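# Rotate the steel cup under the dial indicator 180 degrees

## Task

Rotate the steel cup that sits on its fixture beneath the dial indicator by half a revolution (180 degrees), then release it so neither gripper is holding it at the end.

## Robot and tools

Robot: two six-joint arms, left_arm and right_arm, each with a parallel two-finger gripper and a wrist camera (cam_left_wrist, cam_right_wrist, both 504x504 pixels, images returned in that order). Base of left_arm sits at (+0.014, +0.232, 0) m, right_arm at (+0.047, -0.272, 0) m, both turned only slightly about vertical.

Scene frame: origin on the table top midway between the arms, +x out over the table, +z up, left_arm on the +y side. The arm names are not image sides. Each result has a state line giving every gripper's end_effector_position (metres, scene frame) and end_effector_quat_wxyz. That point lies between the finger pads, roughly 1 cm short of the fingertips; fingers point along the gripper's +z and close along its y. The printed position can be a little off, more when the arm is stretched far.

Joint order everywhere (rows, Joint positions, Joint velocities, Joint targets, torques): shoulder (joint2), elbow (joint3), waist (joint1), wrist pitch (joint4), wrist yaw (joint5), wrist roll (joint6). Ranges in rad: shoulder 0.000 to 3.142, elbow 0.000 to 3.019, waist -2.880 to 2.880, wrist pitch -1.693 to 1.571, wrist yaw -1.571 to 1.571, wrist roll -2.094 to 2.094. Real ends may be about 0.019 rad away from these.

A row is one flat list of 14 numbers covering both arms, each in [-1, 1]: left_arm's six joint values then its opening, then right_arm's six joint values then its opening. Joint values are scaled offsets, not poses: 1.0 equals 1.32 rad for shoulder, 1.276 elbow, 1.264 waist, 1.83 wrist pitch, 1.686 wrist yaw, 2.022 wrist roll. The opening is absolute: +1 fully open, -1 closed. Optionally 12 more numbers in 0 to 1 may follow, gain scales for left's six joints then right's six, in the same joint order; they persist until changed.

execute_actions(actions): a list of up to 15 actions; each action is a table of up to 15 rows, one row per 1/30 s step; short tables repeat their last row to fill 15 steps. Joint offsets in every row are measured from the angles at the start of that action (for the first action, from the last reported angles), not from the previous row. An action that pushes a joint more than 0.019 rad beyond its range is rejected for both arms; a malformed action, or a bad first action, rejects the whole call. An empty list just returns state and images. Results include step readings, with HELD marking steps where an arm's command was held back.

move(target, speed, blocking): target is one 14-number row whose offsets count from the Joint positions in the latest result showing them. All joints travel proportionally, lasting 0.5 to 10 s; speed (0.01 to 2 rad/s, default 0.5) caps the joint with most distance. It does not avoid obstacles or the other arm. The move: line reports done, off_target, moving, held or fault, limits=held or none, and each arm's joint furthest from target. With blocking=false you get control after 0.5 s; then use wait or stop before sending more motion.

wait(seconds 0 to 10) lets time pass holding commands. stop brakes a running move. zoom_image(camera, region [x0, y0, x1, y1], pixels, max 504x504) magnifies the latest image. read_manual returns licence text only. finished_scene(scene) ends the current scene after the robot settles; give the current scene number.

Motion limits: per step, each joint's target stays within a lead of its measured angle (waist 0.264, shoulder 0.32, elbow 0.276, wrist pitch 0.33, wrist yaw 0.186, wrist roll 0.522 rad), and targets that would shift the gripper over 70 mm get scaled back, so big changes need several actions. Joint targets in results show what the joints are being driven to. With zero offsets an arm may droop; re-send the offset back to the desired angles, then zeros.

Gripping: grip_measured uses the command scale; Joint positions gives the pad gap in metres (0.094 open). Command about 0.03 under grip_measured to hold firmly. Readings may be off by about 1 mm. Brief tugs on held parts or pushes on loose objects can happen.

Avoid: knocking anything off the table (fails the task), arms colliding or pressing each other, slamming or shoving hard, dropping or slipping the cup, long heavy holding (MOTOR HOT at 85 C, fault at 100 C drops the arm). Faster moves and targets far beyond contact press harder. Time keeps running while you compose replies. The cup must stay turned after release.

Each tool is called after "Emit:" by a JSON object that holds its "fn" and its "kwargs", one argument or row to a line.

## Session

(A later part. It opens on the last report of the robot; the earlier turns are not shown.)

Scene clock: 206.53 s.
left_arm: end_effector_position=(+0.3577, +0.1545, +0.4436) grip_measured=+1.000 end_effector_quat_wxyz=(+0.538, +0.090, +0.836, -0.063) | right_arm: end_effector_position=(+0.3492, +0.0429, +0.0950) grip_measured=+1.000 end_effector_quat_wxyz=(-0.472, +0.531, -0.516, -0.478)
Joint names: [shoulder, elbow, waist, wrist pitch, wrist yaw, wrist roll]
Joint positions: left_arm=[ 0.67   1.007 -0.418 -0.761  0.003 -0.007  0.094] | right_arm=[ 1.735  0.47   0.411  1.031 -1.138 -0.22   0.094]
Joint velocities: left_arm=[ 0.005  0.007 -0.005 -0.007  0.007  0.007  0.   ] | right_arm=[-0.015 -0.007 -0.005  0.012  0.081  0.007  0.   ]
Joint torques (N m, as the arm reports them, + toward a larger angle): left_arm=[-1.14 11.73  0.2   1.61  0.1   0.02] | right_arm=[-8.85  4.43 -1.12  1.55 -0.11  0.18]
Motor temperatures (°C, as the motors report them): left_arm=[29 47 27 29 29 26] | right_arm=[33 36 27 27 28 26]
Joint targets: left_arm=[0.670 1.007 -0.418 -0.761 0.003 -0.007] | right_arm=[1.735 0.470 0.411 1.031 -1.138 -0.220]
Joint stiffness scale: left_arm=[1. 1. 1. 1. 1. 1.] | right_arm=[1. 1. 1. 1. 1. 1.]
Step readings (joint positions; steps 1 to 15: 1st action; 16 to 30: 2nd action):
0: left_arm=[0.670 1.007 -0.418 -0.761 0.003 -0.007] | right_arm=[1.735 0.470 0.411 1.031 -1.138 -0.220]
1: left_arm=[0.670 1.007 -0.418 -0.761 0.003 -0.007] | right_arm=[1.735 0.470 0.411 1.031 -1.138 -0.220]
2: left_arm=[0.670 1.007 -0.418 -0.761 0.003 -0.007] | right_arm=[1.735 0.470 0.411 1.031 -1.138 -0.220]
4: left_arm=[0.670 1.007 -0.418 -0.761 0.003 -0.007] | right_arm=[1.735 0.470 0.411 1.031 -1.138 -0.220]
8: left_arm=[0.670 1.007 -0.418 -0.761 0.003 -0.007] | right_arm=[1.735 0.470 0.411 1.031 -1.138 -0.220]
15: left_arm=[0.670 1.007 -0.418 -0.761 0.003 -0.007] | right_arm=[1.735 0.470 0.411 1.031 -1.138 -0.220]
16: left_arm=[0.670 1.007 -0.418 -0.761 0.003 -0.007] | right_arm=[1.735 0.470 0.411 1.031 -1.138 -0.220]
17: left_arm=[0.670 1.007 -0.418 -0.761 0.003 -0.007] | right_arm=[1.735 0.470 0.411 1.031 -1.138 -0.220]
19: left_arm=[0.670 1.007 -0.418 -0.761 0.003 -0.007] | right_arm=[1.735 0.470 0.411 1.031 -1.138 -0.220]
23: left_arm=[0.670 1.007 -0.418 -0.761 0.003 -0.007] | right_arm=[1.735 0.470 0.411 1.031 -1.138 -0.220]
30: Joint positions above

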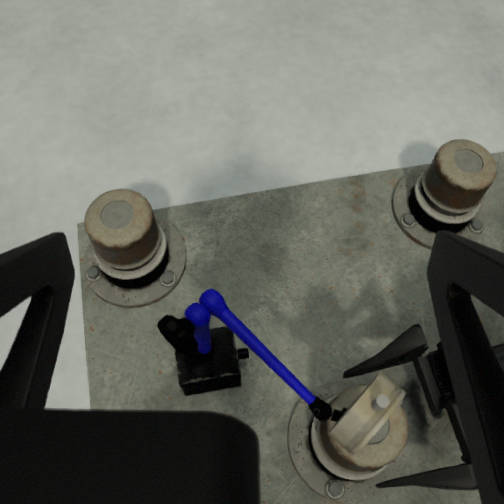

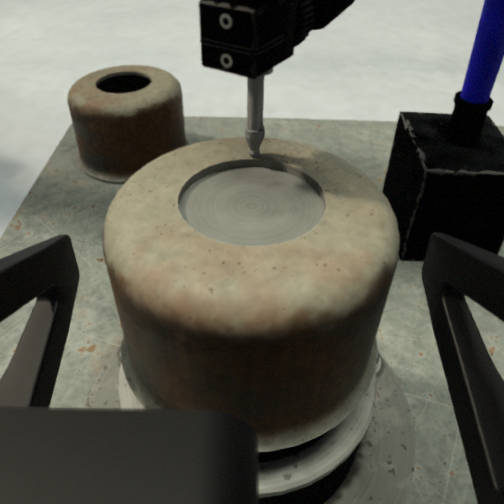

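Emit:
{"fn": "move", "kwargs": {
  "target": [0,0,0,0,0,0,1, 0.003,-0.1149,0.1278,0.162,0.3205,0.0878,1],
  "speed": 0.6
}}

Scene clock: 210.77 s.
left_arm: end_effector_position=(+0.3577, +0.1545, +0.4436) grip_measured=+1.000 end_effector_quat_wxyz=(+0.538, +0.090, +0.836, -0.063) | right_arm: end_effector_position=(+0.3466, +0.0488, +0.0954) grip_measured=+1.000 end_effector_quat_wxyz=(+0.561, -0.416, +0.605, +0.382)
Joint names: [shoulder, elbow, waist, wrist pitch, wrist yaw, wrist roll]
Joint positions: left_arm=[ 0.67   1.007 -0.418 -0.761  0.003 -0.007  0.094] | right_arm=[ 1.735  0.329  0.566  1.309 -0.601 -0.059  0.094]
Joint velocities: left_arm=[-0.005 -0.002 -0.005 -0.007  0.007 -0.007  0.   ] | right_arm=[-0.005  0.002 -0.005  0.022  0.051  0.022  0.   ]
Joint torques (N m, as the arm reports them, + toward a larger angle): left_arm=[-1.13 11.73  0.19  1.62  0.1   0.02] | right_arm=[-7.24  2.64 -0.98  2.64  0.1   0.33]
Motor temperatures (°C, as the motors report them): left_arm=[29 47 27 29 29 26] | right_arm=[33 36 27 27 28 26]
Joint targets: left_arm=[0.670 1.007 -0.418 -0.761 0.003 -0.007] | right_arm=[1.739 0.324 0.573 1.328 -0.598 -0.043]
Joint stiffness scale: left_arm=[1. 1. 1. 1. 1. 1.] | right_arm=[1. 1. 1. 1. 1. 1.]
move: done; limits=none; left_arm: farthest joint: the waist, 0.000 radians from its target (0.000 radians at the start); right_arm: farthest joint: the wrist pitch, 0.018 radians from its target (0.296 radians at the start)

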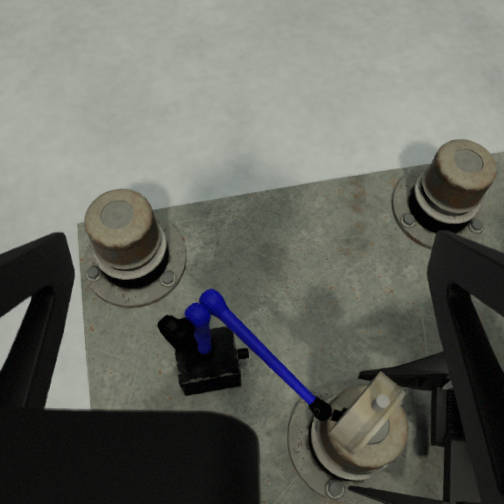

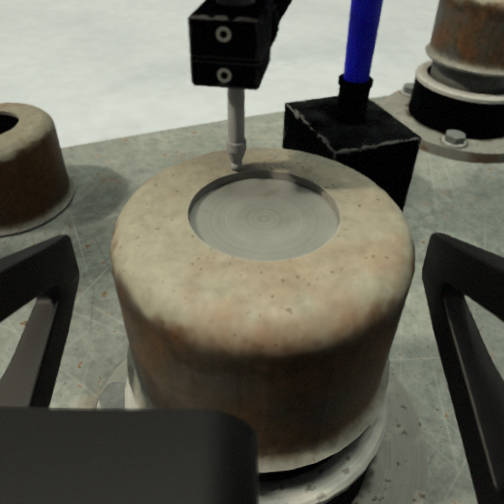

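Emit:
{"fn": "move", "kwargs": {
  "target": [0,0,0,0,0,0,1, 0.003,-0.0444,0.1922,0.0507,0.3778,0.0384,1],
  "speed": 0.6
}}

Scene clock: 216.63 s.
left_arm: end_effector_position=(+0.3577, +0.1545, +0.4436) grip_measured=+1.000 end_effector_quat_wxyz=(+0.538, +0.090, +0.836, -0.063) | right_arm: end_effector_position=(+0.3467, +0.0498, +0.0957) grip_measured=+1.000 end_effector_quat_wxyz=(+0.627, -0.286, +0.674, +0.266)
Joint names: [shoulder, elbow, waist, wrist pitch, wrist yaw, wrist roll]
Joint positions: left_arm=[ 0.67   1.007 -0.418 -0.761  0.003 -0.007  0.094] | right_arm=[1.735 0.279 0.804 1.383 0.032 0.003 0.094]
Joint velocities: left_arm=[-0.024 -0.002 -0.005  0.012 -0.081 -0.022  0.   ] | right_arm=[-0.015 -0.027 -0.005  0.002 -0.007  0.007  0.   ]
Joint torques (N m, as the arm reports them, + toward a larger angle): left_arm=[-1.13 11.73  0.2   1.62  0.1   0.01] | right_arm=[-6.83  2.23 -0.86  2.73  0.14  0.36]
Motor temperatures (°C, as the motors report them): left_arm=[29 47 27 29 29 26] | right_arm=[33 35 27 27 28 26]
Joint targets: left_arm=[0.670 1.007 -0.418 -0.761 0.003 -0.007] | right_arm=[1.739 0.273 0.809 1.402 0.036 0.019]
Joint stiffness scale: left_arm=[1. 1. 1. 1. 1. 1.] | right_arm=[1. 1. 1. 1. 1. 1.]
move: done; limits=none; left_arm: farthest joint: the waist, 0.000 radians from its target (0.000 radians at the start); right_arm: farthest joint: the wrist pitch, 0.019 radians from its target (0.093 radians at the start)

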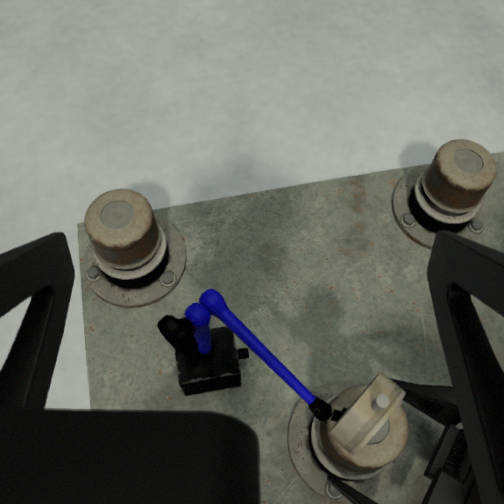

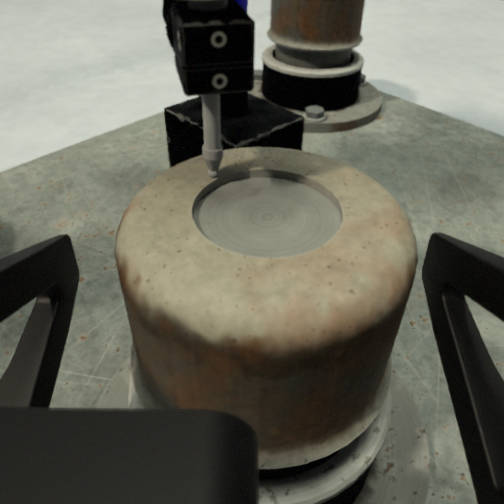

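Emit:
{"fn": "move", "kwargs": {
  "target": [0,0,0,0,0,0,1, 0.003,0.0606,0.1858,-0.0572,0.3741,0.0396,1],
  "speed": 0.6
}}

Scene clock: 220.37 s.
left_arm: end_effector_position=(+0.3577, +0.1545, +0.4436) grip_measured=+1.000 end_effector_quat_wxyz=(+0.538, +0.090, +0.836, -0.063) | right_arm: end_effector_position=(+0.3456, +0.0479, +0.0941) grip_measured=+1.000 end_effector_quat_wxyz=(+0.663, -0.146, +0.722, +0.135)
Joint names: [shoulder, elbow, waist, wrist pitch, wrist yaw, wrist roll]
Joint positions: left_arm=[ 0.67   1.007 -0.418 -0.761  0.003 -0.007  0.094] | right_arm=[1.735 0.336 1.033 1.291 0.66  0.068 0.094]
Joint velocities: left_arm=[ 0.005 -0.017 -0.015  0.007 -0.051  0.007  0.   ] | right_arm=[-0.015 -0.022  0.005 -0.007 -0.037 -0.022  0.   ]
Joint torques (N m, as the arm reports them, + toward a larger angle): left_arm=[-1.11 11.72  0.21  1.62  0.1   0.02] | right_arm=[-7.31  5.17 -1.03  1.22  0.18  0.35]
Motor temperatures (°C, as the motors report them): left_arm=[29 47 27 29 29 26] | right_arm=[33 35 27 27 28 26]
Joint targets: left_arm=[0.670 1.007 -0.418 -0.761 0.003 -0.007] | right_arm=[1.739 0.357 1.038 1.278 0.663 0.083]
Joint stiffness scale: left_arm=[1. 1. 1. 1. 1. 1.] | right_arm=[1. 1. 1. 1. 1. 1.]
move: done; limits=none; left_arm: farthest joint: the waist, 0.000 radians from its target (0.000 radians at the start); right_arm: farthest joint: the elbow, 0.020 radians from its target (0.077 radians at the start)

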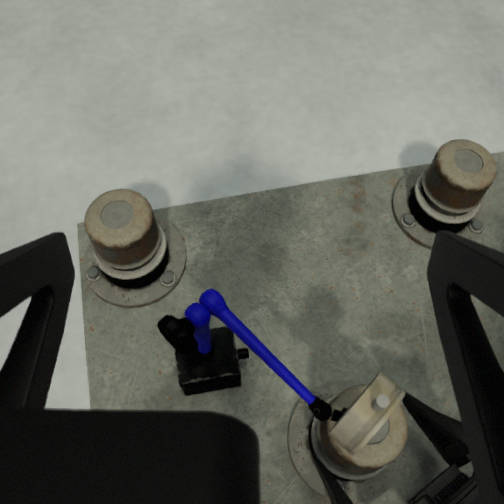

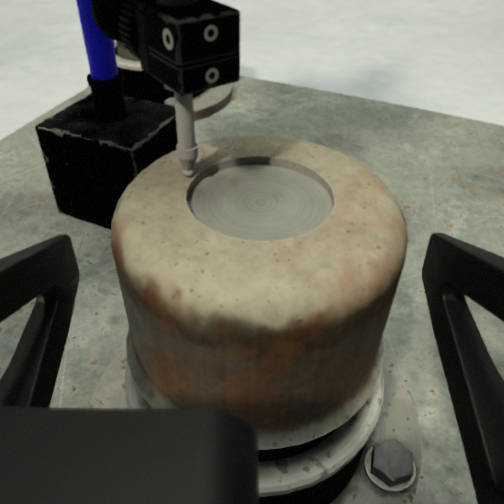

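Emit:
{"fn": "move", "kwargs": {
  "target": [0,0,0,0,0,0,1, 0.003,0.141,0.1063,-0.1773,0.311,0.0975,1],
  "speed": 0.6
}}

Scene clock: 224.27 s.
left_arm: end_effector_position=(+0.3577, +0.1545, +0.4436) grip_measured=+1.000 end_effector_quat_wxyz=(+0.538, +0.090, +0.836, -0.063) | right_arm: end_effector_position=(+0.3459, +0.0490, +0.0954) grip_measured=+1.000 end_effector_quat_wxyz=(+0.671, +0.002, +0.741, +0.002)
Joint names: [shoulder, elbow, waist, wrist pitch, wrist yaw, wrist roll]
Joint positions: left_arm=[ 0.67   1.007 -0.418 -0.761  0.003 -0.007  0.094] | right_arm=[1.735 0.494 1.162 0.979 1.181 0.249 0.094]
Joint velocities: left_arm=[ 0.005  0.007 -0.015  0.007  0.037 -0.007  0.   ] | right_arm=[-0.015 -0.007 -0.015  0.002  0.037  0.022  0.   ]
Joint torques (N m, as the arm reports them, + toward a larger angle): left_arm=[-1.11 11.72  0.25  1.61  0.1   0.02] | right_arm=[-8.68  6.73 -1.03  0.95  0.3   0.35]
Motor temperatures (°C, as the motors report them): left_arm=[29 47 27 29 29 26] | right_arm=[33 35 27 27 28 26]
Joint targets: left_arm=[0.670 1.007 -0.418 -0.761 0.003 -0.007] | right_arm=[1.739 0.516 1.167 0.966 1.184 0.265]
Joint stiffness scale: left_arm=[1. 1. 1. 1. 1. 1.] | right_arm=[1. 1. 1. 1. 1. 1.]
move: off_target (right_arm); limits=none; left_arm: farthest joint: the waist, 0.000 radians from its target (0.000 radians at the start); right_arm: farthest joint: the elbow, 0.022 radians from its target (0.180 radians at the start)

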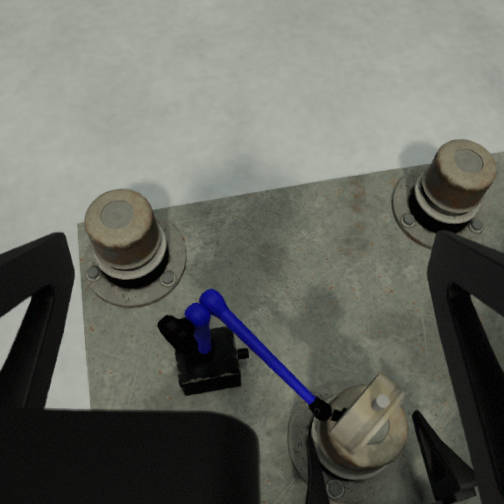

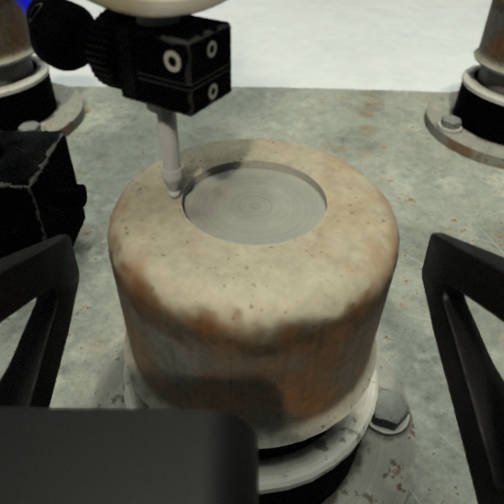

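Centred. Regrasp.

Emit:
{"fn": "execute_actions", "kwargs": {
  "actions": [
    [[0,0,0,0,0,0,1, 0,0,0,0,0,0,0.42]],
    [[0,0,0,0,0,0,1, 0,0,0,0,0,0,0.42]]
  ]
}}

Scene clock: 226.57 s.
left_arm: end_effector_position=(+0.3577, +0.1545, +0.4436) grip_measured=+1.000 end_effector_quat_wxyz=(+0.538, +0.090, +0.836, -0.063) | right_arm: end_effector_position=(+0.3459, +0.0486, +0.0955) grip_measured=+0.455 end_effector_quat_wxyz=(+0.672, +0.003, +0.741, +0.001)
Joint names: [shoulder, elbow, waist, wrist pitch, wrist yaw, wrist roll]
Joint positions: left_arm=[ 0.67   1.007 -0.418 -0.761  0.003 -0.007  0.094] | right_arm=[1.735 0.494 1.162 0.979 1.184 0.249 0.068]
Joint velocities: left_arm=[-0.005 -0.022 -0.005 -0.007  0.007  0.007  0.   ] | right_arm=[-0.015  0.002  0.024 -0.012  0.007 -0.007  0.   ]
Joint torques (N m, as the arm reports them, + toward a larger angle): left_arm=[-1.16 11.73  0.22  1.61  0.1   0.02] | right_arm=[-8.8   4.59 -1.13  1.48  0.19  0.16]
Motor temperatures (°C, as the motors report them): left_arm=[29 47 27 29 29 26] | right_arm=[33 35 27 27 28 26]
Joint targets: left_arm=[0.670 1.007 -0.418 -0.761 0.003 -0.007] | right_arm=[1.735 0.494 1.162 0.979 1.184 0.249]
Joint stiffness scale: left_arm=[1. 1. 1. 1. 1. 1.] | right_arm=[1. 1. 1. 1. 1. 1.]
Step readings (joint positions; steps 1 to 15: 1st action; 16 to 30: 2nd action):
0: left_arm=[0.670 1.007 -0.418 -0.761 0.003 -0.007] | right_arm=[1.735 0.494 1.162 0.979 1.181 0.249]
1: left_arm=[0.670 1.007 -0.418 -0.761 0.003 -0.007] | right_arm=[1.735 0.494 1.162 0.979 1.181 0.249]
2: left_arm=[0.670 1.007 -0.418 -0.761 0.003 -0.007] | right_arm=[1.735 0.494 1.162 0.979 1.181 0.249]
4: left_arm=[0.670 1.007 -0.418 -0.761 0.003 -0.007] | right_arm=[1.735 0.494 1.162 0.979 1.184 0.249]
8: left_arm=[0.670 1.007 -0.418 -0.761 0.003 -0.007] | right_arm=[1.735 0.494 1.162 0.979 1.184 0.249]
15: left_arm=[0.670 1.007 -0.418 -0.761 0.003 -0.007] | right_arm=[1.735 0.494 1.162 0.979 1.184 0.249]
16: left_arm=[0.670 1.007 -0.418 -0.761 0.003 -0.007] | right_arm=[1.735 0.494 1.162 0.979 1.184 0.249]
17: left_arm=[0.670 1.007 -0.418 -0.761 0.003 -0.007] | right_arm=[1.735 0.494 1.162 0.979 1.184 0.249]
19: left_arm=[0.670 1.007 -0.418 -0.761 0.003 -0.007] | right_arm=[1.735 0.494 1.162 0.979 1.184 0.249]
23: left_arm=[0.670 1.007 -0.418 -0.761 0.003 -0.007] | right_arm=[1.735 0.494 1.162 0.979 1.184 0.249]
30: Joint positions above

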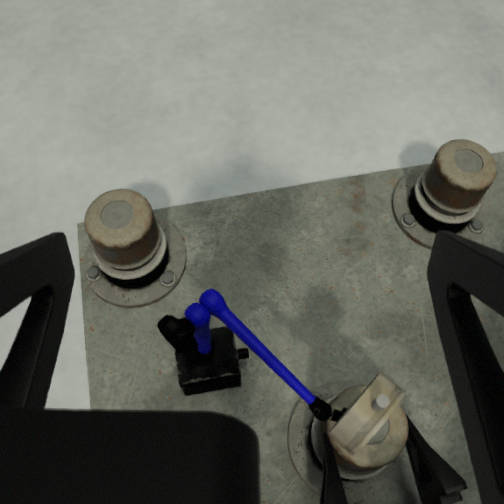

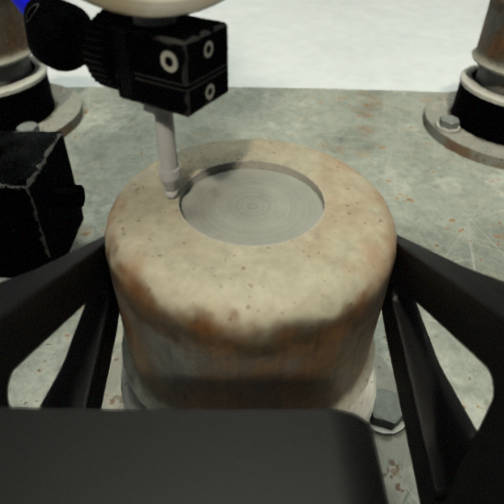

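Emit:
{"fn": "move", "kwargs": {
  "target": [0,0,0,0,0,0,1, 0.003,-0.0728,-0.048,0.1172,-0.149,-0.0674,0.42],
  "speed": 0.4
}}

Scene clock: 231.10 s.
left_arm: end_effector_position=(+0.3577, +0.1545, +0.4436) grip_measured=+1.000 end_effector_quat_wxyz=(+0.538, +0.090, +0.836, -0.063) | right_arm: end_effector_position=(+0.3458, +0.0473, +0.0958) grip_measured=+0.455 end_effector_quat_wxyz=(+0.671, -0.071, +0.735, +0.068)
Joint names: [shoulder, elbow, waist, wrist pitch, wrist yaw, wrist roll]
Joint positions: left_arm=[ 0.67   1.007 -0.418 -0.761  0.003 -0.007  0.094] | right_arm=[1.732 0.404 1.112 1.175 0.94  0.129 0.068]
Joint velocities: left_arm=[ 0.005  0.012  0.015 -0.012 -0.007  0.081  0.   ] | right_arm=[-0.005  0.012  0.005 -0.002  0.022  0.007 -0.   ]
Joint torques (N m, as the arm reports them, + toward a larger angle): left_arm=[-1.15 11.73  0.22  1.62  0.1   0.02] | right_arm=[-7.88  3.51 -2.04  2.39 -0.14  0.  ]
Motor temperatures (°C, as the motors report them): left_arm=[29 47 27 29 29 26] | right_arm=[34 35 27 27 28 26]
Joint targets: left_arm=[0.670 1.007 -0.418 -0.761 0.003 -0.007] | right_arm=[1.739 0.401 1.101 1.193 0.932 0.113]
Joint stiffness scale: left_arm=[1. 1. 1. 1. 1. 1.] | right_arm=[1. 1. 1. 1. 1. 1.]
move: done; limits=none; left_arm: farthest joint: the waist, 0.000 radians from its target (0.000 radians at the start); right_arm: farthest joint: the wrist pitch, 0.018 radians from its target (0.214 radians at the start)

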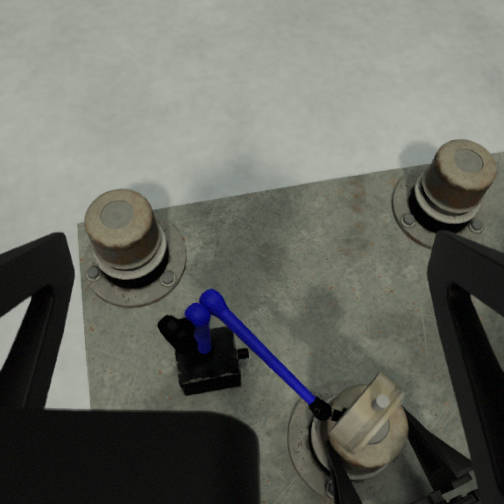

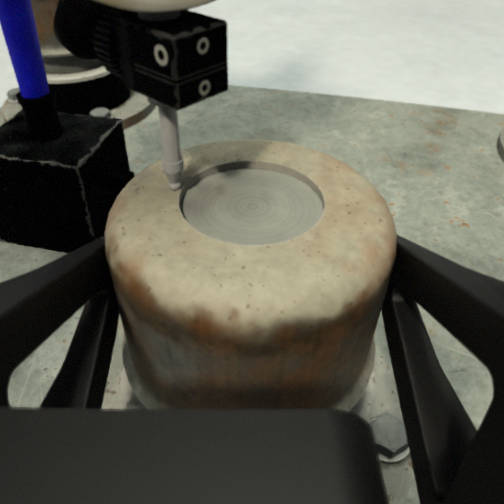

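Emit:
{"fn": "move", "kwargs": {
  "target": [0,0,0,0,0,0,1, 0.005,-0.0546,-0.0706,0.074,-0.168,-0.0385,0.42],
  "speed": 0.4
}}

Scene clock: 233.83 s.
left_arm: end_effector_position=(+0.3577, +0.1545, +0.4436) grip_measured=+1.000 end_effector_quat_wxyz=(+0.538, +0.090, +0.836, -0.063) | right_arm: end_effector_position=(+0.3457, +0.0461, +0.0960) grip_measured=+0.455 end_effector_quat_wxyz=(+0.665, -0.143, +0.721, +0.135)
Joint names: [shoulder, elbow, waist, wrist pitch, wrist yaw, wrist roll]
Joint positions: left_arm=[ 0.67   1.007 -0.418 -0.761  0.003 -0.007  0.094] | right_arm=[1.731 0.334 1.033 1.296 0.666 0.066 0.068]
Joint velocities: left_arm=[-0.005 -0.002 -0.005  0.007 -0.037 -0.081  0.   ] | right_arm=[-0.005 -0.017 -0.005 -0.002 -0.007 -0.022  0.   ]
Joint torques (N m, as the arm reports them, + toward a larger angle): left_arm=[-1.1  11.73  0.17  1.61  0.1   0.02] | right_arm=[-7.28  3.29 -2.12  2.37 -0.23  0.01]
Motor temperatures (°C, as the motors report them): left_arm=[29 47 27 29 29 26] | right_arm=[34 35 27 27 28 26]
Joint targets: left_arm=[0.670 1.007 -0.418 -0.761 0.003 -0.007] | right_arm=[1.738 0.334 1.022 1.311 0.657 0.051]
Joint stiffness scale: left_arm=[1. 1. 1. 1. 1. 1.] | right_arm=[1. 1. 1. 1. 1. 1.]
move: done; limits=none; left_arm: farthest joint: the waist, 0.000 radians from its target (0.000 radians at the start); right_arm: farthest joint: the wrist roll, 0.015 radians from its target (0.078 radians at the start)

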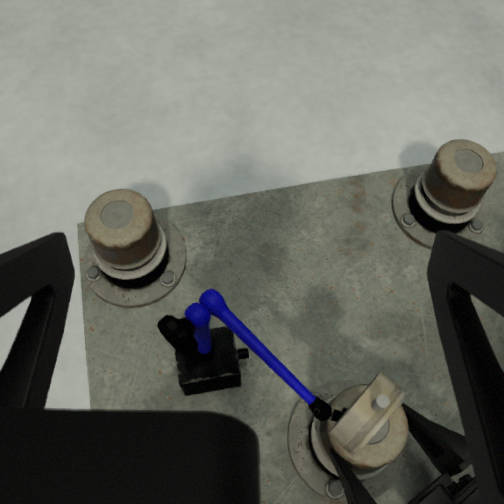

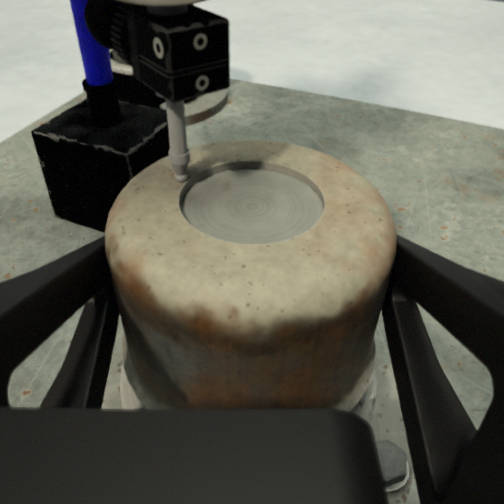

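Emit:
{"fn": "move", "kwargs": {
  "target": [0,0,0,0,0,0,1, 0.006,-0.0314,-0.0918,0.0445,-0.186,-0.0256,0.42],
  "speed": 0.4
}}

Scene clock: 237.27 s.
left_arm: end_effector_position=(+0.3577, +0.1545, +0.4436) grip_measured=+1.000 end_effector_quat_wxyz=(+0.538, +0.090, +0.836, -0.063) | right_arm: end_effector_position=(+0.3458, +0.0452, +0.0962) grip_measured=+0.455 end_effector_quat_wxyz=(+0.651, -0.214, +0.700, +0.200)
Joint names: [shoulder, elbow, waist, wrist pitch, wrist yaw, wrist roll]
Joint positions: left_arm=[ 0.67   1.007 -0.418 -0.761  0.003 -0.007  0.094] | right_arm=[1.731 0.287 0.925 1.367 0.362 0.029 0.068]
Joint velocities: left_arm=[-0.034 -0.022 -0.015 -0.012 -0.11  -0.007  0.   ] | right_arm=[-0.015 -0.017 -0.005  0.027 -0.007 -0.022  0.   ]
Joint torques (N m, as the arm reports them, + toward a larger angle): left_arm=[-1.14 11.72  0.22  1.62  0.1   0.02] | right_arm=[-6.75  3.55 -1.69  2.38 -0.27  0.01]
Motor temperatures (°C, as the motors report them): left_arm=[29 47 27 29 29 26] | right_arm=[33 35 27 27 28 26]
Joint targets: left_arm=[0.670 1.007 -0.418 -0.761 0.003 -0.007] | right_arm=[1.739 0.294 0.917 1.378 0.352 0.015]
Joint stiffness scale: left_arm=[1. 1. 1. 1. 1. 1.] | right_arm=[1. 1. 1. 1. 1. 1.]
move: done; limits=none; left_arm: farthest joint: the waist, 0.000 radians from its target (0.000 radians at the start); right_arm: farthest joint: the wrist roll, 0.015 radians from its target (0.052 radians at the start)

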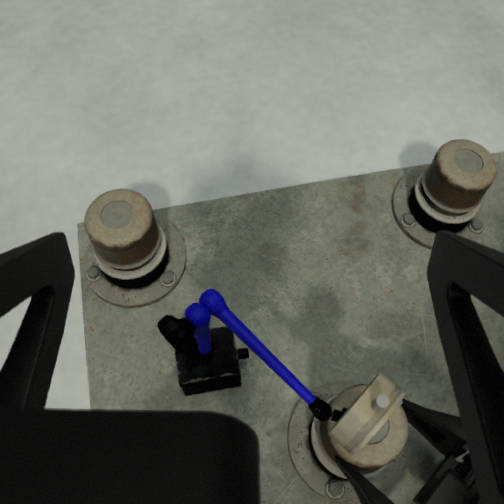

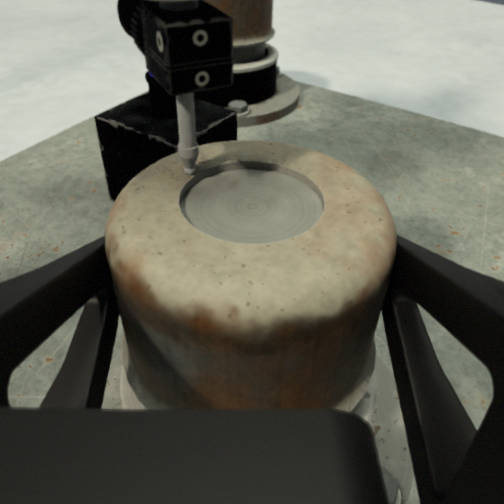

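Emit:
{"fn": "move", "kwargs": {
  "target": [0,0,0,0,0,0,1, 0.006,-0.0083,-0.1044,0.0168,-0.197,-0.021,0.42],
  "speed": 0.4
}}

Scene clock: 241.23 s.
left_arm: end_effector_position=(+0.3577, +0.1545, +0.4436) grip_measured=+1.000 end_effector_quat_wxyz=(+0.538, +0.090, +0.836, -0.063) | right_arm: end_effector_position=(+0.3459, +0.0443, +0.0961) grip_measured=+0.455 end_effector_quat_wxyz=(+0.629, -0.283, +0.675, +0.263)
Joint names: [shoulder, elbow, waist, wrist pitch, wrist yaw, wrist roll]
Joint positions: left_arm=[ 0.67   1.007 -0.418 -0.761  0.003 -0.007  0.094] | right_arm=[1.731 0.267 0.799 1.393 0.038 0.002 0.068]
Joint velocities: left_arm=[-0.005  0.007  0.005 -0.007 -0.022  0.007  0.   ] | right_arm=[-0.005  0.002 -0.024 -0.012  0.022 -0.022  0.   ]
Joint torques (N m, as the arm reports them, + toward a larger angle): left_arm=[-1.1  11.73  0.2   1.61  0.1   0.02] | right_arm=[-6.32  3.52 -1.76  2.14 -0.25  0.02]
Motor temperatures (°C, as the motors report them): left_arm=[29 47 27 29 29 26] | right_arm=[33 35 27 27 28 26]
Joint targets: left_arm=[0.670 1.007 -0.418 -0.761 0.003 -0.007] | right_arm=[1.739 0.276 0.794 1.397 0.030 -0.013]
Joint stiffness scale: left_arm=[1. 1. 1. 1. 1. 1.] | right_arm=[1. 1. 1. 1. 1. 1.]
move: done; limits=none; left_arm: farthest joint: the waist, 0.000 radians from its target (0.000 radians at the start); right_arm: farthest joint: the wrist roll, 0.015 radians from its target (0.043 radians at the start)

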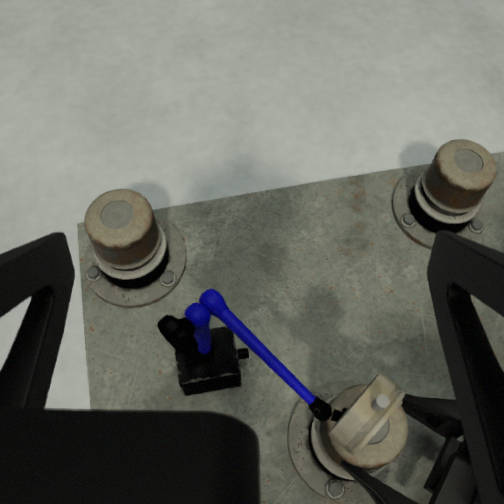

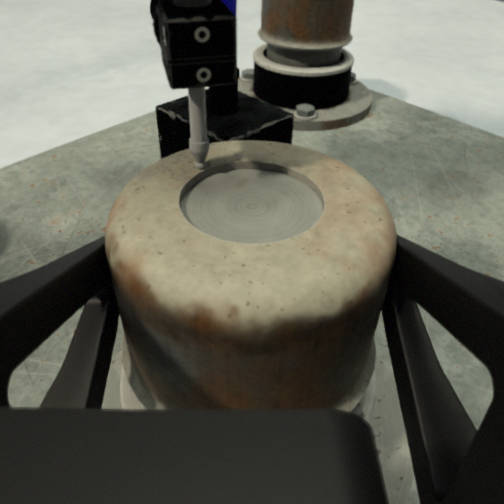

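Emit:
{"fn": "move", "kwargs": {
  "target": [0,0,0,0,0,0,1, 0.006,0.0306,-0.1044,-0.0215,-0.1973,-0.0209,0.42],
  "speed": 0.4
}}

Scene clock: 244.67 s.
left_arm: end_effector_position=(+0.3577, +0.1545, +0.4436) grip_measured=+1.000 end_effector_quat_wxyz=(+0.538, +0.090, +0.836, -0.063) | right_arm: end_effector_position=(+0.3462, +0.0432, +0.0959) grip_measured=+0.455 end_effector_quat_wxyz=(+0.600, -0.349, +0.644, +0.322)
Joint names: [shoulder, elbow, waist, wrist pitch, wrist yaw, wrist roll]
Joint positions: left_arm=[ 0.67   1.007 -0.418 -0.761  0.003 -0.007  0.094] | right_arm=[ 1.731  0.277  0.669  1.378 -0.288 -0.025  0.068]
Joint velocities: left_arm=[-0.024 -0.012  0.005  0.002 -0.081  0.022  0.   ] | right_arm=[-0.015 -0.012 -0.024  0.002  0.007 -0.022 -0.001]
Joint torques (N m, as the arm reports them, + toward a larger angle): left_arm=[-1.14 11.73  0.22  1.61  0.1   0.02] | right_arm=[-6.35  5.57 -1.48  0.86 -0.2  -0.02]
Motor temperatures (°C, as the motors report them): left_arm=[29 47 27 29 29 26] | right_arm=[33 35 27 27 28 26]
Joint targets: left_arm=[0.670 1.007 -0.418 -0.761 0.003 -0.007] | right_arm=[1.739 0.306 0.667 1.354 -0.295 -0.040]
Joint stiffness scale: left_arm=[1. 1. 1. 1. 1. 1.] | right_arm=[1. 1. 1. 1. 1. 1.]
move: off_target (right_arm); limits=none; left_arm: farthest joint: the waist, 0.000 radians from its target (0.000 radians at the start); right_arm: farthest joint: the elbow, 0.029 radians from its target (0.039 radians at the start)

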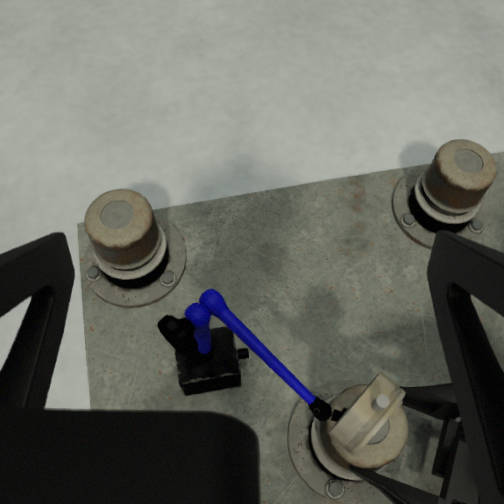

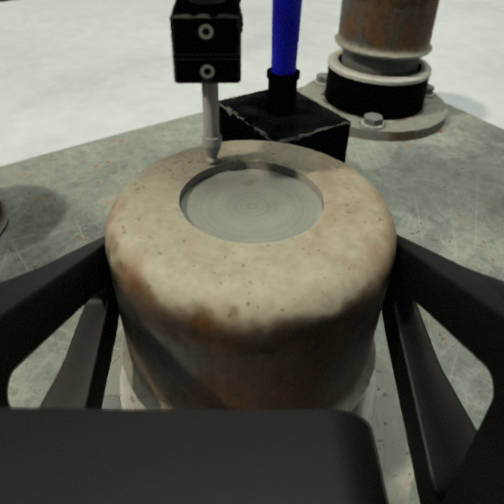

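Emit:
{"fn": "move", "kwargs": {
  "target": [0,0,0,0,0,0,1, 0.006,0.0536,-0.0889,-0.0451,-0.1872,-0.0244,0.42],
  "speed": 0.4
}}

Scene clock: 248.23 s.
left_arm: end_effector_position=(+0.3577, +0.1545, +0.4436) grip_measured=+1.000 end_effector_quat_wxyz=(+0.538, +0.090, +0.836, -0.063) | right_arm: end_effector_position=(+0.3468, +0.0425, +0.0958) grip_measured=+0.455 end_effector_quat_wxyz=(+0.564, -0.412, +0.607, +0.378)
Joint names: [shoulder, elbow, waist, wrist pitch, wrist yaw, wrist roll]
Joint positions: left_arm=[ 0.67   1.007 -0.418 -0.761  0.003 -0.007  0.094] | right_arm=[ 1.731  0.316  0.555  1.321 -0.598 -0.058  0.068]
Joint velocities: left_arm=[-0.024 -0.022  0.015  0.002 -0.051 -0.022  0.   ] | right_arm=[ 0.005 -0.027 -0.005 -0.012  0.022 -0.037 -0.001]
Joint torques (N m, as the arm reports them, + toward a larger angle): left_arm=[-1.13 11.72  0.21  1.62  0.1   0.02] | right_arm=[-6.85  5.85 -1.05  0.75 -0.19  0.  ]
Motor temperatures (°C, as the motors report them): left_arm=[29 47 27 29 29 26] | right_arm=[33 35 27 27 28 26]
Joint targets: left_arm=[0.670 1.007 -0.418 -0.761 0.003 -0.007] | right_arm=[1.739 0.346 0.557 1.296 -0.603 -0.074]
Joint stiffness scale: left_arm=[1. 1. 1. 1. 1. 1.] | right_arm=[1. 1. 1. 1. 1. 1.]
move: off_target (right_arm); limits=none; left_arm: farthest joint: the waist, 0.000 radians from its target (0.000 radians at the start); right_arm: farthest joint: the elbow, 0.029 radians from its target (0.068 radians at the start)

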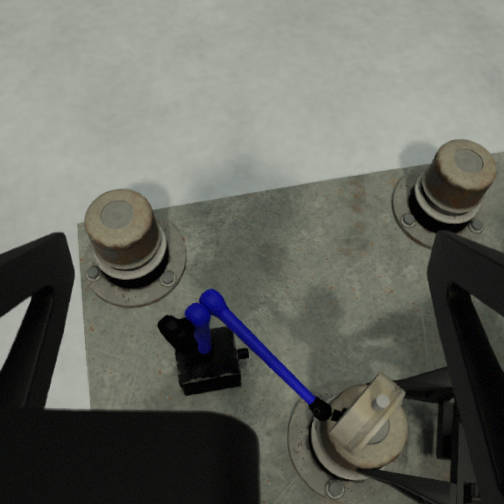

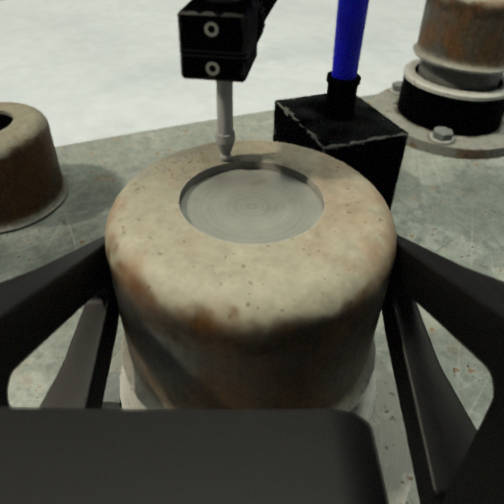

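Emit:
{"fn": "move", "kwargs": {
  "target": [0,0,0,0,0,0,1, 0.006,0.0753,-0.0654,-0.0738,-0.1706,-0.0352,0.42],
  "speed": 0.4
}}

Scene clock: 253.03 s.
left_arm: end_effector_position=(+0.3577, +0.1545, +0.4436) grip_measured=+1.000 end_effector_quat_wxyz=(+0.538, +0.090, +0.836, -0.063) | right_arm: end_effector_position=(+0.3478, +0.0422, +0.0958) grip_measured=+0.455 end_effector_quat_wxyz=(+0.521, -0.473, +0.565, +0.430)
Joint names: [shoulder, elbow, waist, wrist pitch, wrist yaw, wrist roll]
Joint positions: left_arm=[ 0.67   1.007 -0.418 -0.761  0.003 -0.007  0.094] | right_arm=[ 1.731  0.382  0.467  1.213 -0.884 -0.112  0.068]
Joint velocities: left_arm=[ 0.015 -0.002 -0.015 -0.022  0.022  0.007  0.   ] | right_arm=[ 0.015 -0.022  0.005  0.007 -0.007  0.022 -0.001]
Joint torques (N m, as the arm reports them, + toward a larger angle): left_arm=[-1.12 11.73  0.2   1.62  0.1   0.02] | right_arm=[-7.41  6.52 -0.75  0.62 -0.07 -0.02]
Motor temperatures (°C, as the motors report them): left_arm=[29 47 27 29 29 26] | right_arm=[33 35 27 27 28 26]
Joint targets: left_arm=[0.670 1.007 -0.418 -0.761 0.003 -0.007] | right_arm=[1.739 0.413 0.473 1.186 -0.886 -0.129]
Joint stiffness scale: left_arm=[1. 1. 1. 1. 1. 1.] | right_arm=[1. 1. 1. 1. 1. 1.]
move: off_target (right_arm); limits=none; left_arm: farthest joint: the waist, 0.000 radians from its target (0.000 radians at the start); right_arm: farthest joint: the elbow, 0.030 radians from its target (0.095 radians at the start)

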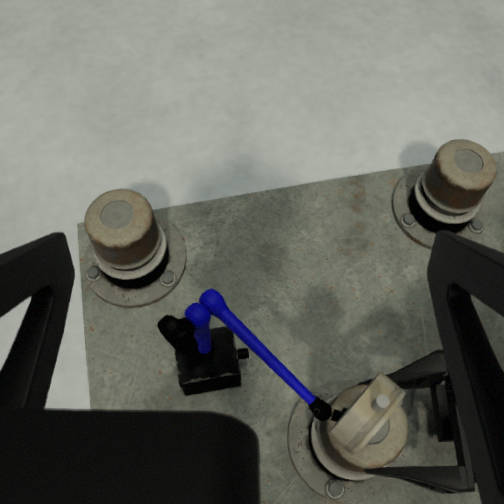

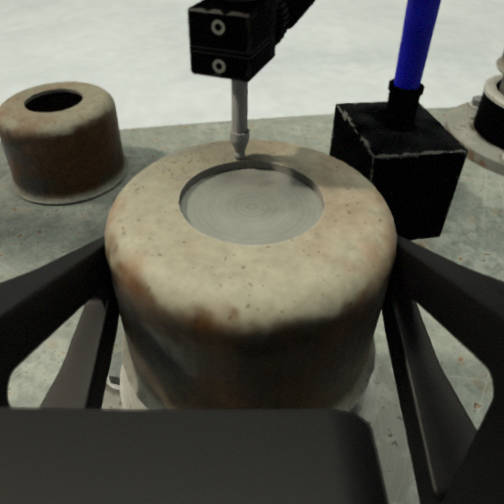

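Emit:
{"fn": "move", "kwargs": {
  "target": [0,0,0,0,0,0,1, 0.006,0.0896,-0.0398,-0.1115,-0.1504,-0.06,0.42],
  "speed": 0.4
}}

Scene clock: 260.50 s.
left_arm: end_effector_position=(+0.3577, +0.1545, +0.4436) grip_measured=+1.000 end_effector_quat_wxyz=(+0.538, +0.090, +0.836, -0.063) | right_arm: end_effector_position=(+0.3490, +0.0419, +0.0959) grip_measured=+0.455 end_effector_quat_wxyz=(-0.473, +0.530, -0.516, -0.478)
Joint names: [shoulder, elbow, waist, wrist pitch, wrist yaw, wrist roll]
Joint positions: left_arm=[ 0.67   1.007 -0.418 -0.761  0.003 -0.007  0.094] | right_arm=[ 1.731  0.468  0.409  1.032 -1.14  -0.218  0.068]
Joint velocities: left_arm=[ 0.005 -0.007 -0.005 -0.012  0.081  0.022  0.   ] | right_arm=[-0.015 -0.002 -0.005 -0.007  0.007  0.037  0.001]
Joint torques (N m, as the arm reports them, + toward a larger angle): left_arm=[-1.14 11.73  0.21  1.62  0.1   0.02] | right_arm=[-8.45  7.03 -0.63  0.54 -0.05 -0.01]
Motor temperatures (°C, as the motors report them): left_arm=[29 47 27 29 29 26] | right_arm=[33 36 27 27 28 26]
Joint targets: left_arm=[0.670 1.007 -0.418 -0.761 0.003 -0.007] | right_arm=[1.739 0.496 0.417 1.009 -1.138 -0.234]
Joint stiffness scale: left_arm=[1. 1. 1. 1. 1. 1.] | right_arm=[1. 1. 1. 1. 1. 1.]
move: off_target (right_arm); limits=none; left_arm: farthest joint: the waist, 0.000 radians from its target (0.000 radians at the start); right_arm: farthest joint: the elbow, 0.028 radians from its target (0.115 radians at the start)

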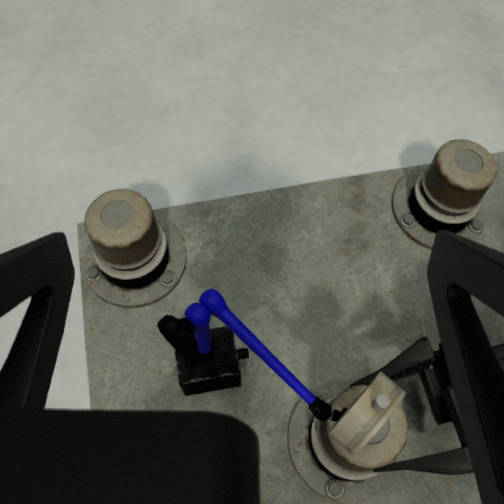

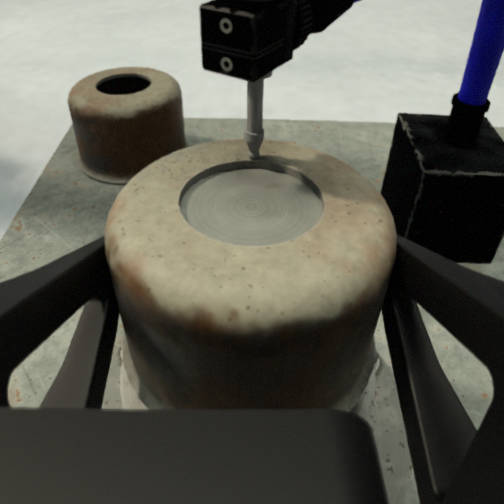

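Total ≈182°. Open the gripper.

Emit:
{"fn": "execute_actions", "kwargs": {
  "actions": [
    [[0,0,0,0,0,0,1, 0,0,0,0,0,0,1]],
    [[0,0,0,0,0,0,1, 0,0,0,0,0,0,1]]
  ]
}}

Scene clock: 262.70 s.
left_arm: end_effector_position=(+0.3577, +0.1545, +0.4436) grip_measured=+1.000 end_effector_quat_wxyz=(+0.538, +0.090, +0.836, -0.063) | right_arm: end_effector_position=(+0.3492, +0.0417, +0.0959) grip_measured=+1.000 end_effector_quat_wxyz=(-0.473, +0.530, -0.517, -0.478)
Joint names: [shoulder, elbow, waist, wrist pitch, wrist yaw, wrist roll]
Joint positions: left_arm=[ 0.67   1.007 -0.418 -0.761  0.003 -0.007  0.094] | right_arm=[ 1.731  0.468  0.408  1.032 -1.14  -0.218  0.094]
Joint velocities: left_arm=[ 0.005 -0.012 -0.015  0.007 -0.007 -0.037  0.   ] | right_arm=[-0.005  0.012 -0.015 -0.007  0.066 -0.051  0.   ]
Joint torques (N m, as the arm reports them, + toward a larger angle): left_arm=[-1.1  11.72  0.21  1.62  0.1   0.02] | right_arm=[-8.56  4.42 -1.33  1.53 -0.12  0.17]
Motor temperatures (°C, as the motors report them): left_arm=[29 47 27 29 29 26] | right_arm=[33 36 27 27 28 26]
Joint targets: left_arm=[0.670 1.007 -0.418 -0.761 0.003 -0.007] | right_arm=[1.731 0.468 0.408 1.032 -1.140 -0.218]
Joint stiffness scale: left_arm=[1. 1. 1. 1. 1. 1.] | right_arm=[1. 1. 1. 1. 1. 1.]
Step readings (joint positions; steps 1 to 15: 1st action; 16 to 30: 2nd action):
0: left_arm=[0.670 1.007 -0.418 -0.761 0.003 -0.007] | right_arm=[1.731 0.468 0.409 1.032 -1.140 -0.218]
1: left_arm=[0.670 1.007 -0.418 -0.761 0.003 -0.007] | right_arm=[1.731 0.468 0.408 1.032 -1.140 -0.218]
2: left_arm=[0.670 1.007 -0.418 -0.761 0.003 -0.007] | right_arm=[1.731 0.468 0.408 1.032 -1.140 -0.218]
4: left_arm=[0.670 1.007 -0.418 -0.761 0.003 -0.007] | right_arm=[1.731 0.468 0.408 1.032 -1.140 -0.218]
8: left_arm=[0.670 1.007 -0.418 -0.761 0.003 -0.007] | right_arm=[1.731 0.468 0.408 1.032 -1.140 -0.218]
15: left_arm=[0.670 1.007 -0.418 -0.761 0.003 -0.007] | right_arm=[1.731 0.468 0.408 1.032 -1.140 -0.218]
16: left_arm=[0.670 1.007 -0.418 -0.761 0.003 -0.007] | right_arm=[1.731 0.468 0.408 1.032 -1.140 -0.218]
17: left_arm=[0.670 1.007 -0.418 -0.761 0.003 -0.007] | right_arm=[1.731 0.468 0.408 1.032 -1.140 -0.218]
19: left_arm=[0.670 1.007 -0.418 -0.761 0.003 -0.007] | right_arm=[1.731 0.468 0.408 1.032 -1.140 -0.218]
23: left_arm=[0.670 1.007 -0.418 -0.761 0.003 -0.007] | right_arm=[1.731 0.468 0.408 1.032 -1.140 -0.218]
30: Joint positions above

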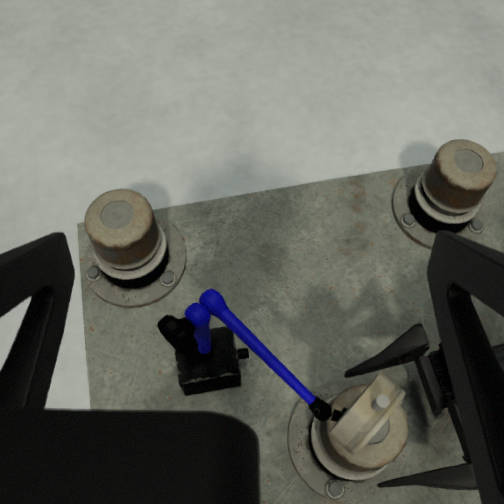

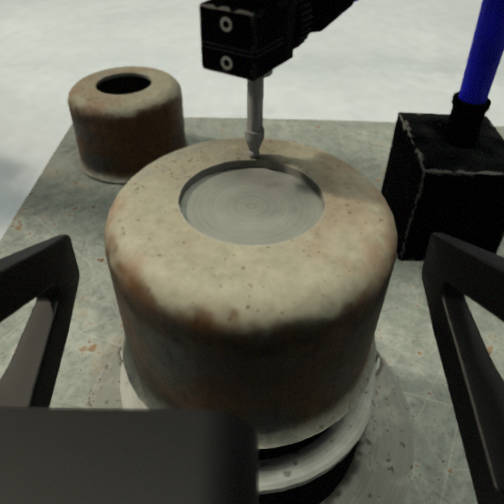

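Emit:
{"fn": "move", "kwargs": {
  "target": [0,0,0,0,0,0,1, 0.003,-0.0535,-0.1942,0.045,-0.1515,0,1],
  "speed": 0.5
}}

Scene clock: 291.00 s.
left_arm: end_effector_position=(+0.3577, +0.1545, +0.4436) grip_measured=+1.000 end_effector_quat_wxyz=(+0.538, +0.090, +0.836, -0.063) | right_arm: end_effector_position=(+0.3521, -0.0408, +0.0991) grip_measured=+1.000 end_effector_quat_wxyz=(+0.484, -0.513, +0.507, +0.496)
Joint names: [shoulder, elbow, waist, wrist pitch, wrist yaw, wrist roll]
Joint positions: left_arm=[ 0.67   1.007 -0.418 -0.761  0.003 -0.007  0.094] | right_arm=[ 1.731  0.405  0.162  1.098 -1.392 -0.218  0.094]
Joint velocities: left_arm=[-0.005 -0.002 -0.015 -0.022 -0.007 -0.051  0.   ] | right_arm=[ 0.005 -0.017  0.005 -0.007 -0.007 -0.022  0.   ]
Joint torques (N m, as the arm reports them, + toward a larger angle): left_arm=[-1.13 11.72  0.23  1.61  0.1   0.02] | right_arm=[-7.86  3.03 -1.4   2.1  -0.21  0.17]
Motor temperatures (°C, as the motors report them): left_arm=[29 47 27 29 29 26] | right_arm=[34 35 27 27 28 26]
Joint targets: left_arm=[0.670 1.007 -0.418 -0.761 0.003 -0.007] | right_arm=[1.735 0.399 0.162 1.115 -1.395 -0.218]
Joint stiffness scale: left_arm=[1. 1. 1. 1. 1. 1.] | right_arm=[1. 1. 1. 1. 1. 1.]
move: done; limits=none; left_arm: farthest joint: the waist, 0.000 radians from its target (0.000 radians at the start); right_arm: farthest joint: the wrist pitch, 0.017 radians from its target (0.082 radians at the start)

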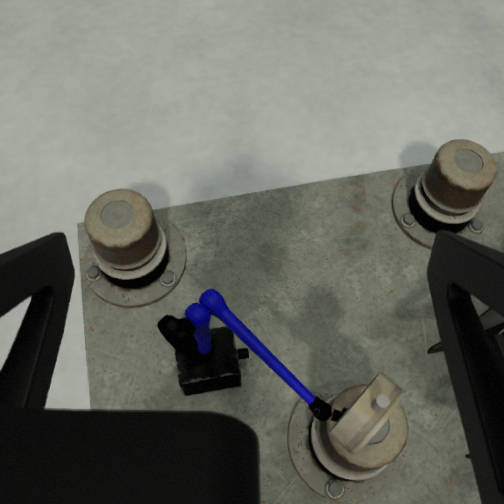

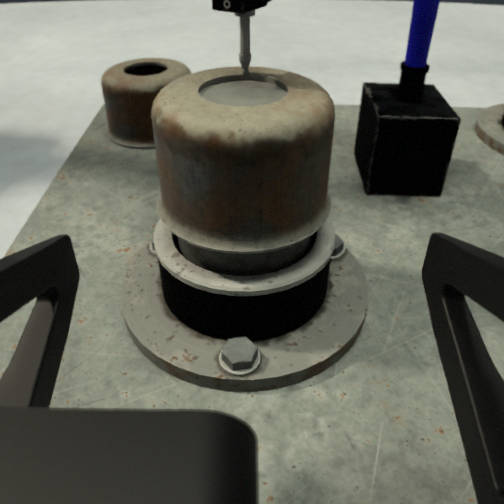

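The gripper is clear of the cup, and the cup is still seated on its fixture under the indicator. I'm ending the scene.

Emit:
{"fn": "finished_scene", "kwargs": {
  "scene": 2
}}

The scene is finished: the task was done.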